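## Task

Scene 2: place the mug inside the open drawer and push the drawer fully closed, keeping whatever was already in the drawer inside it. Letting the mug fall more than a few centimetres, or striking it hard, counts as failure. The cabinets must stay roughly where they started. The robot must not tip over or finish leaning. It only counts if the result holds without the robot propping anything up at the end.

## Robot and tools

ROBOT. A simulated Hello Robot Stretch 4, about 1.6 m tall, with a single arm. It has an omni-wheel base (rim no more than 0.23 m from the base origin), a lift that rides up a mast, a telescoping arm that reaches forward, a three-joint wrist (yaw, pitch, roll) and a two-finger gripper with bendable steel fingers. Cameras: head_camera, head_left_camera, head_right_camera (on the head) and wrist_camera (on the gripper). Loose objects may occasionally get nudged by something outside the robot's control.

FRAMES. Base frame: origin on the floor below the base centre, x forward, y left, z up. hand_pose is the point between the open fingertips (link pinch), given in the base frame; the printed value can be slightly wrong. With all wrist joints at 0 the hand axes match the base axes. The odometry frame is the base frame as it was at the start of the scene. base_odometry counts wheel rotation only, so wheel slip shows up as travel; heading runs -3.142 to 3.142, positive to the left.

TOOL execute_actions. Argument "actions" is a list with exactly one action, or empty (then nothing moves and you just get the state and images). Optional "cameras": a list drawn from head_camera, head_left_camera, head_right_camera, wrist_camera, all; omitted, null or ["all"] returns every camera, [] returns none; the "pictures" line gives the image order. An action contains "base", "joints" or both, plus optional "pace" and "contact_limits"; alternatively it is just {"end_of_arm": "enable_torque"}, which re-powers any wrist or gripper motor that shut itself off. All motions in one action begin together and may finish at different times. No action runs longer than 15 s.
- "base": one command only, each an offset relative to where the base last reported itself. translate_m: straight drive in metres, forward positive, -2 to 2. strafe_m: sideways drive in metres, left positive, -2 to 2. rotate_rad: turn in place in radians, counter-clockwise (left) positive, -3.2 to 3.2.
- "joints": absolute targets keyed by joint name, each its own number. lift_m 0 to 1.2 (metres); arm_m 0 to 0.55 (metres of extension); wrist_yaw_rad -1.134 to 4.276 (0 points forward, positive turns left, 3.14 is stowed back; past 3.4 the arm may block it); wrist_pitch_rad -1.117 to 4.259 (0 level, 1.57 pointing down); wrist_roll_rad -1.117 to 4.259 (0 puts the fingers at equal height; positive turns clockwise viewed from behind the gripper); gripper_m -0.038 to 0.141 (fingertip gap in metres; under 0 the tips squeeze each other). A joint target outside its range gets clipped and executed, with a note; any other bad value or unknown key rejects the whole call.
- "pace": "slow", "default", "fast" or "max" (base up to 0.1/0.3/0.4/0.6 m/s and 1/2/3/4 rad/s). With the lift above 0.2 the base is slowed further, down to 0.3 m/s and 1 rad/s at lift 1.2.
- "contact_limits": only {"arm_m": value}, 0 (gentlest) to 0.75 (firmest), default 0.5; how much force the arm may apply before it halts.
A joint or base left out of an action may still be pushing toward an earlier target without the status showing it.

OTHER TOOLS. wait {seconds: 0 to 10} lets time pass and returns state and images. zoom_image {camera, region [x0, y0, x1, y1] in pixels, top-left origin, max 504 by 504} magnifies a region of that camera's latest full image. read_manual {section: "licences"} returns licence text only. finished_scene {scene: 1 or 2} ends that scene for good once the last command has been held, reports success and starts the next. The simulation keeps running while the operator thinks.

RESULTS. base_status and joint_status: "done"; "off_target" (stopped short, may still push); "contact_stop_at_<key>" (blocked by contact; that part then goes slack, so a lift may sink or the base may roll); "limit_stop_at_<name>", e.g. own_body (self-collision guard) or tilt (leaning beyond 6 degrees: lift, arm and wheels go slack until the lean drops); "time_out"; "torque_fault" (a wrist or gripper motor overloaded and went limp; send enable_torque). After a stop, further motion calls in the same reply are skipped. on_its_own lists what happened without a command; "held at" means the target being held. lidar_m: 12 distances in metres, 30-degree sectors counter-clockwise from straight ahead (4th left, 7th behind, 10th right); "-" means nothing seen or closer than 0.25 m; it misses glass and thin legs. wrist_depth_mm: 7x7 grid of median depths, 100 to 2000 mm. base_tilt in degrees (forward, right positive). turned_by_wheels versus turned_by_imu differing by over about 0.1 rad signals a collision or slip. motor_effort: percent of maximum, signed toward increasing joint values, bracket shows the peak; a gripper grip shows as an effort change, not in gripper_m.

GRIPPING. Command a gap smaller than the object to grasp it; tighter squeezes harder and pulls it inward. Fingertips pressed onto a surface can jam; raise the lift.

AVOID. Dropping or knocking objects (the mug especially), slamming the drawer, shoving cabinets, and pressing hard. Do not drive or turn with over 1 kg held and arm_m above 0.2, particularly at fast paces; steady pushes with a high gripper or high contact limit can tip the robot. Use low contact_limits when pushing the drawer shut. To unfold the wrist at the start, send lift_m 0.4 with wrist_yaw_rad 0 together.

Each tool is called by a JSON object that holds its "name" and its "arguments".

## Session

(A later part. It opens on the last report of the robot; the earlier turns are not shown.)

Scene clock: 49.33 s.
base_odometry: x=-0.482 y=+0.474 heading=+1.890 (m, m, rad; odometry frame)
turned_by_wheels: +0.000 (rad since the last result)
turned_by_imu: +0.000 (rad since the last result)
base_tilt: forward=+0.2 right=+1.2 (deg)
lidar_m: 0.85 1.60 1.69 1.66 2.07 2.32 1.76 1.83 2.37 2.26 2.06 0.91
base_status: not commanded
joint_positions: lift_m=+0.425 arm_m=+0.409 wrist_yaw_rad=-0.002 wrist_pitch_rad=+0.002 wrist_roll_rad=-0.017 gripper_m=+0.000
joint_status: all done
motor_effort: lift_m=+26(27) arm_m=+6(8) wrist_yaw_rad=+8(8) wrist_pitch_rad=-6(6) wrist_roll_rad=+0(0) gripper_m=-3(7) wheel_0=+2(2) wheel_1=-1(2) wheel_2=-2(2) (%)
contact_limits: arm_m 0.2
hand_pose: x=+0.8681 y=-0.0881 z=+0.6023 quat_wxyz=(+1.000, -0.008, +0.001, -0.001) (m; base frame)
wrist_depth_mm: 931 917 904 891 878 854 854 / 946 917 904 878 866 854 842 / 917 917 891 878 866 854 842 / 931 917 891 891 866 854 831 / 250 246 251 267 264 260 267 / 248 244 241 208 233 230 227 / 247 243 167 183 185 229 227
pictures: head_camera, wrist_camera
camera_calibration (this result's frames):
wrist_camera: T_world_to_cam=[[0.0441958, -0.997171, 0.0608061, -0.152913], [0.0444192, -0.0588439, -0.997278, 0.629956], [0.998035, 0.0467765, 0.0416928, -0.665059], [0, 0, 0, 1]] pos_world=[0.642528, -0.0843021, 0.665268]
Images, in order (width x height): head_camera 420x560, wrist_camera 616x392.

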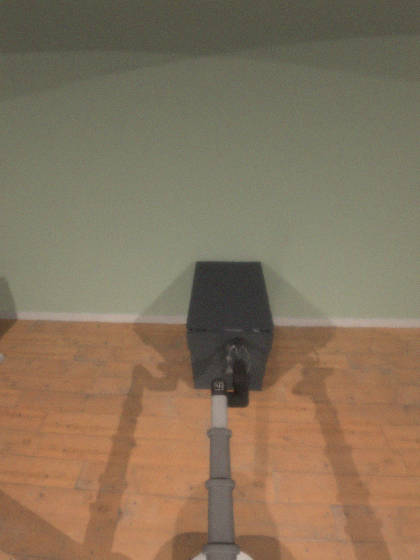

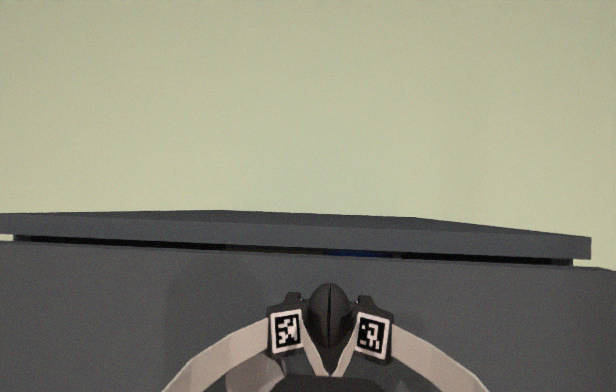

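{"name": "execute_actions", "arguments": {"actions": [{"joints":{"arm_m":0.44},"pace":"slow","contact_limits":{"arm_m":0.2}}], "cameras": ["wrist_camera"]}}

{"name": "execute_actions", "arguments": {"actions": [{"joints":{"arm_m":0.36,"lift_m":0.36}}], "cameras": ["wrist_camera"]}}

Scene clock: 51.13 s.
base_odometry: x=-0.482 y=+0.474 heading=+1.890 (m, m, rad; odometry frame)
turned_by_wheels: +0.000 (rad since the last result)
turned_by_imu: +0.000 (rad since the last result)
base_tilt: forward=+0.2 right=+1.3 (deg)
lidar_m: 0.87 1.59 1.69 1.65 2.05 2.30 1.76 1.82 2.38 2.25 2.07 0.91
base_status: not commanded
joint_positions: lift_m=+0.425 arm_m=+0.439 wrist_yaw_rad=-0.001 wrist_pitch_rad=+0.002 wrist_roll_rad=-0.017 gripper_m=+0.000
joint_status: all done
motor_effort: lift_m=+26(26) arm_m=+5(5) wrist_yaw_rad=+1(7) wrist_pitch_rad=-5(5) wrist_roll_rad=+1(2) gripper_m=-6(5) wheel_0=+1(1) wheel_1=-1(1) wheel_2=-2(2) (%)
contact_limits: arm_m 0.2
hand_pose: x=+0.8984 y=-0.0876 z=+0.6023 quat_wxyz=(+1.000, -0.008, +0.001, +0.000) (m; base frame)
wrist_depth_mm: 904 891 878 854 842 831 820 / 904 891 878 842 842 831 809 / 904 878 878 854 831 831 809 / 891 866 854 842 831 820 809 / 249 245 243 238 236 232 229 / 249 245 241 208 233 231 228 / 246 243 167 184 182 229 227
pictures: wrist_camera
camera_calibration (this result's frames):
wrist_camera: T_world_to_cam=[[0.046111, -0.997084, 0.0608053, -0.15541], [0.0445131, -0.0587586, -0.997279, 0.628563], [0.997944, 0.0486922, 0.0416739, -0.695023], [0, 0, 0, 1]] pos_world=[0.672781, -0.0841816, 0.665267]
Images, in order (width x height): wrist_camera 616x392.

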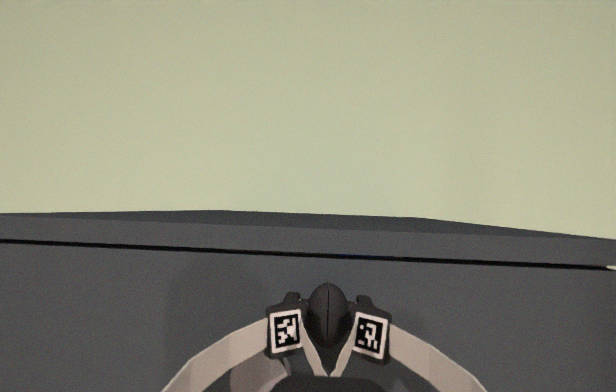

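Scene clock: 52.33 s.
base_odometry: x=-0.482 y=+0.474 heading=+1.890 (m, m, rad; odometry frame)
turned_by_wheels: +0.000 (rad since the last result)
turned_by_imu: +0.000 (rad since the last result)
base_tilt: forward=+0.2 right=+1.3 (deg)
lidar_m: 0.89 1.58 1.71 1.64 2.06 2.30 1.75 1.83 2.36 2.26 2.05 0.91
base_status: not commanded
joint_positions: lift_m=+0.360 arm_m=+0.361 wrist_yaw_rad=+0.000 wrist_pitch_rad=+0.002 wrist_roll_rad=-0.017 gripper_m=+0.000
joint_status: all done
motor_effort: lift_m=+16(24) arm_m=-5(7) wrist_yaw_rad=+0(1) wrist_pitch_rad=-6(9) wrist_roll_rad=+0(1) gripper_m=-5(3) wheel_0=+1(1) wheel_1=-1(1) wheel_2=-2(2) (%)
hand_pose: x=+0.8203 y=-0.0874 z=+0.5380 quat_wxyz=(+1.000, -0.008, +0.001, +0.000) (m; base frame)
wrist_depth_mm: 991 960 946 946 917 904 891 / 991 960 960 946 917 904 878 / 976 960 931 931 904 891 878 / 976 327 320 317 312 307 878 / 976 324 320 315 310 307 878 / 329 325 320 208 309 306 866 / 329 324 167 183 183 304 866
pictures: wrist_camera
camera_calibration (this result's frames):
wrist_camera: T_world_to_cam=[[0.0466359, -0.99706, 0.0607911, -0.148177], [0.0442394, -0.058736, -0.997293, 0.568182], [0.997932, 0.049199, 0.0413702, -0.614213], [0, 0, 0, 1]] pos_world=[0.594717, -0.0841497, 0.601062]
Images, in order (width x height): wrist_camera 616x392.

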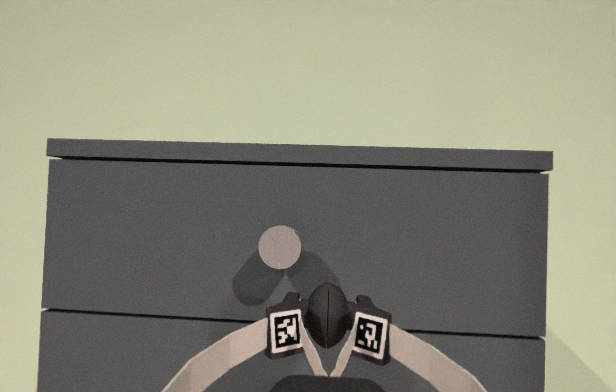

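{"name": "finished_scene", "arguments": {"scene": 2}}

The scene is finished: the task was done.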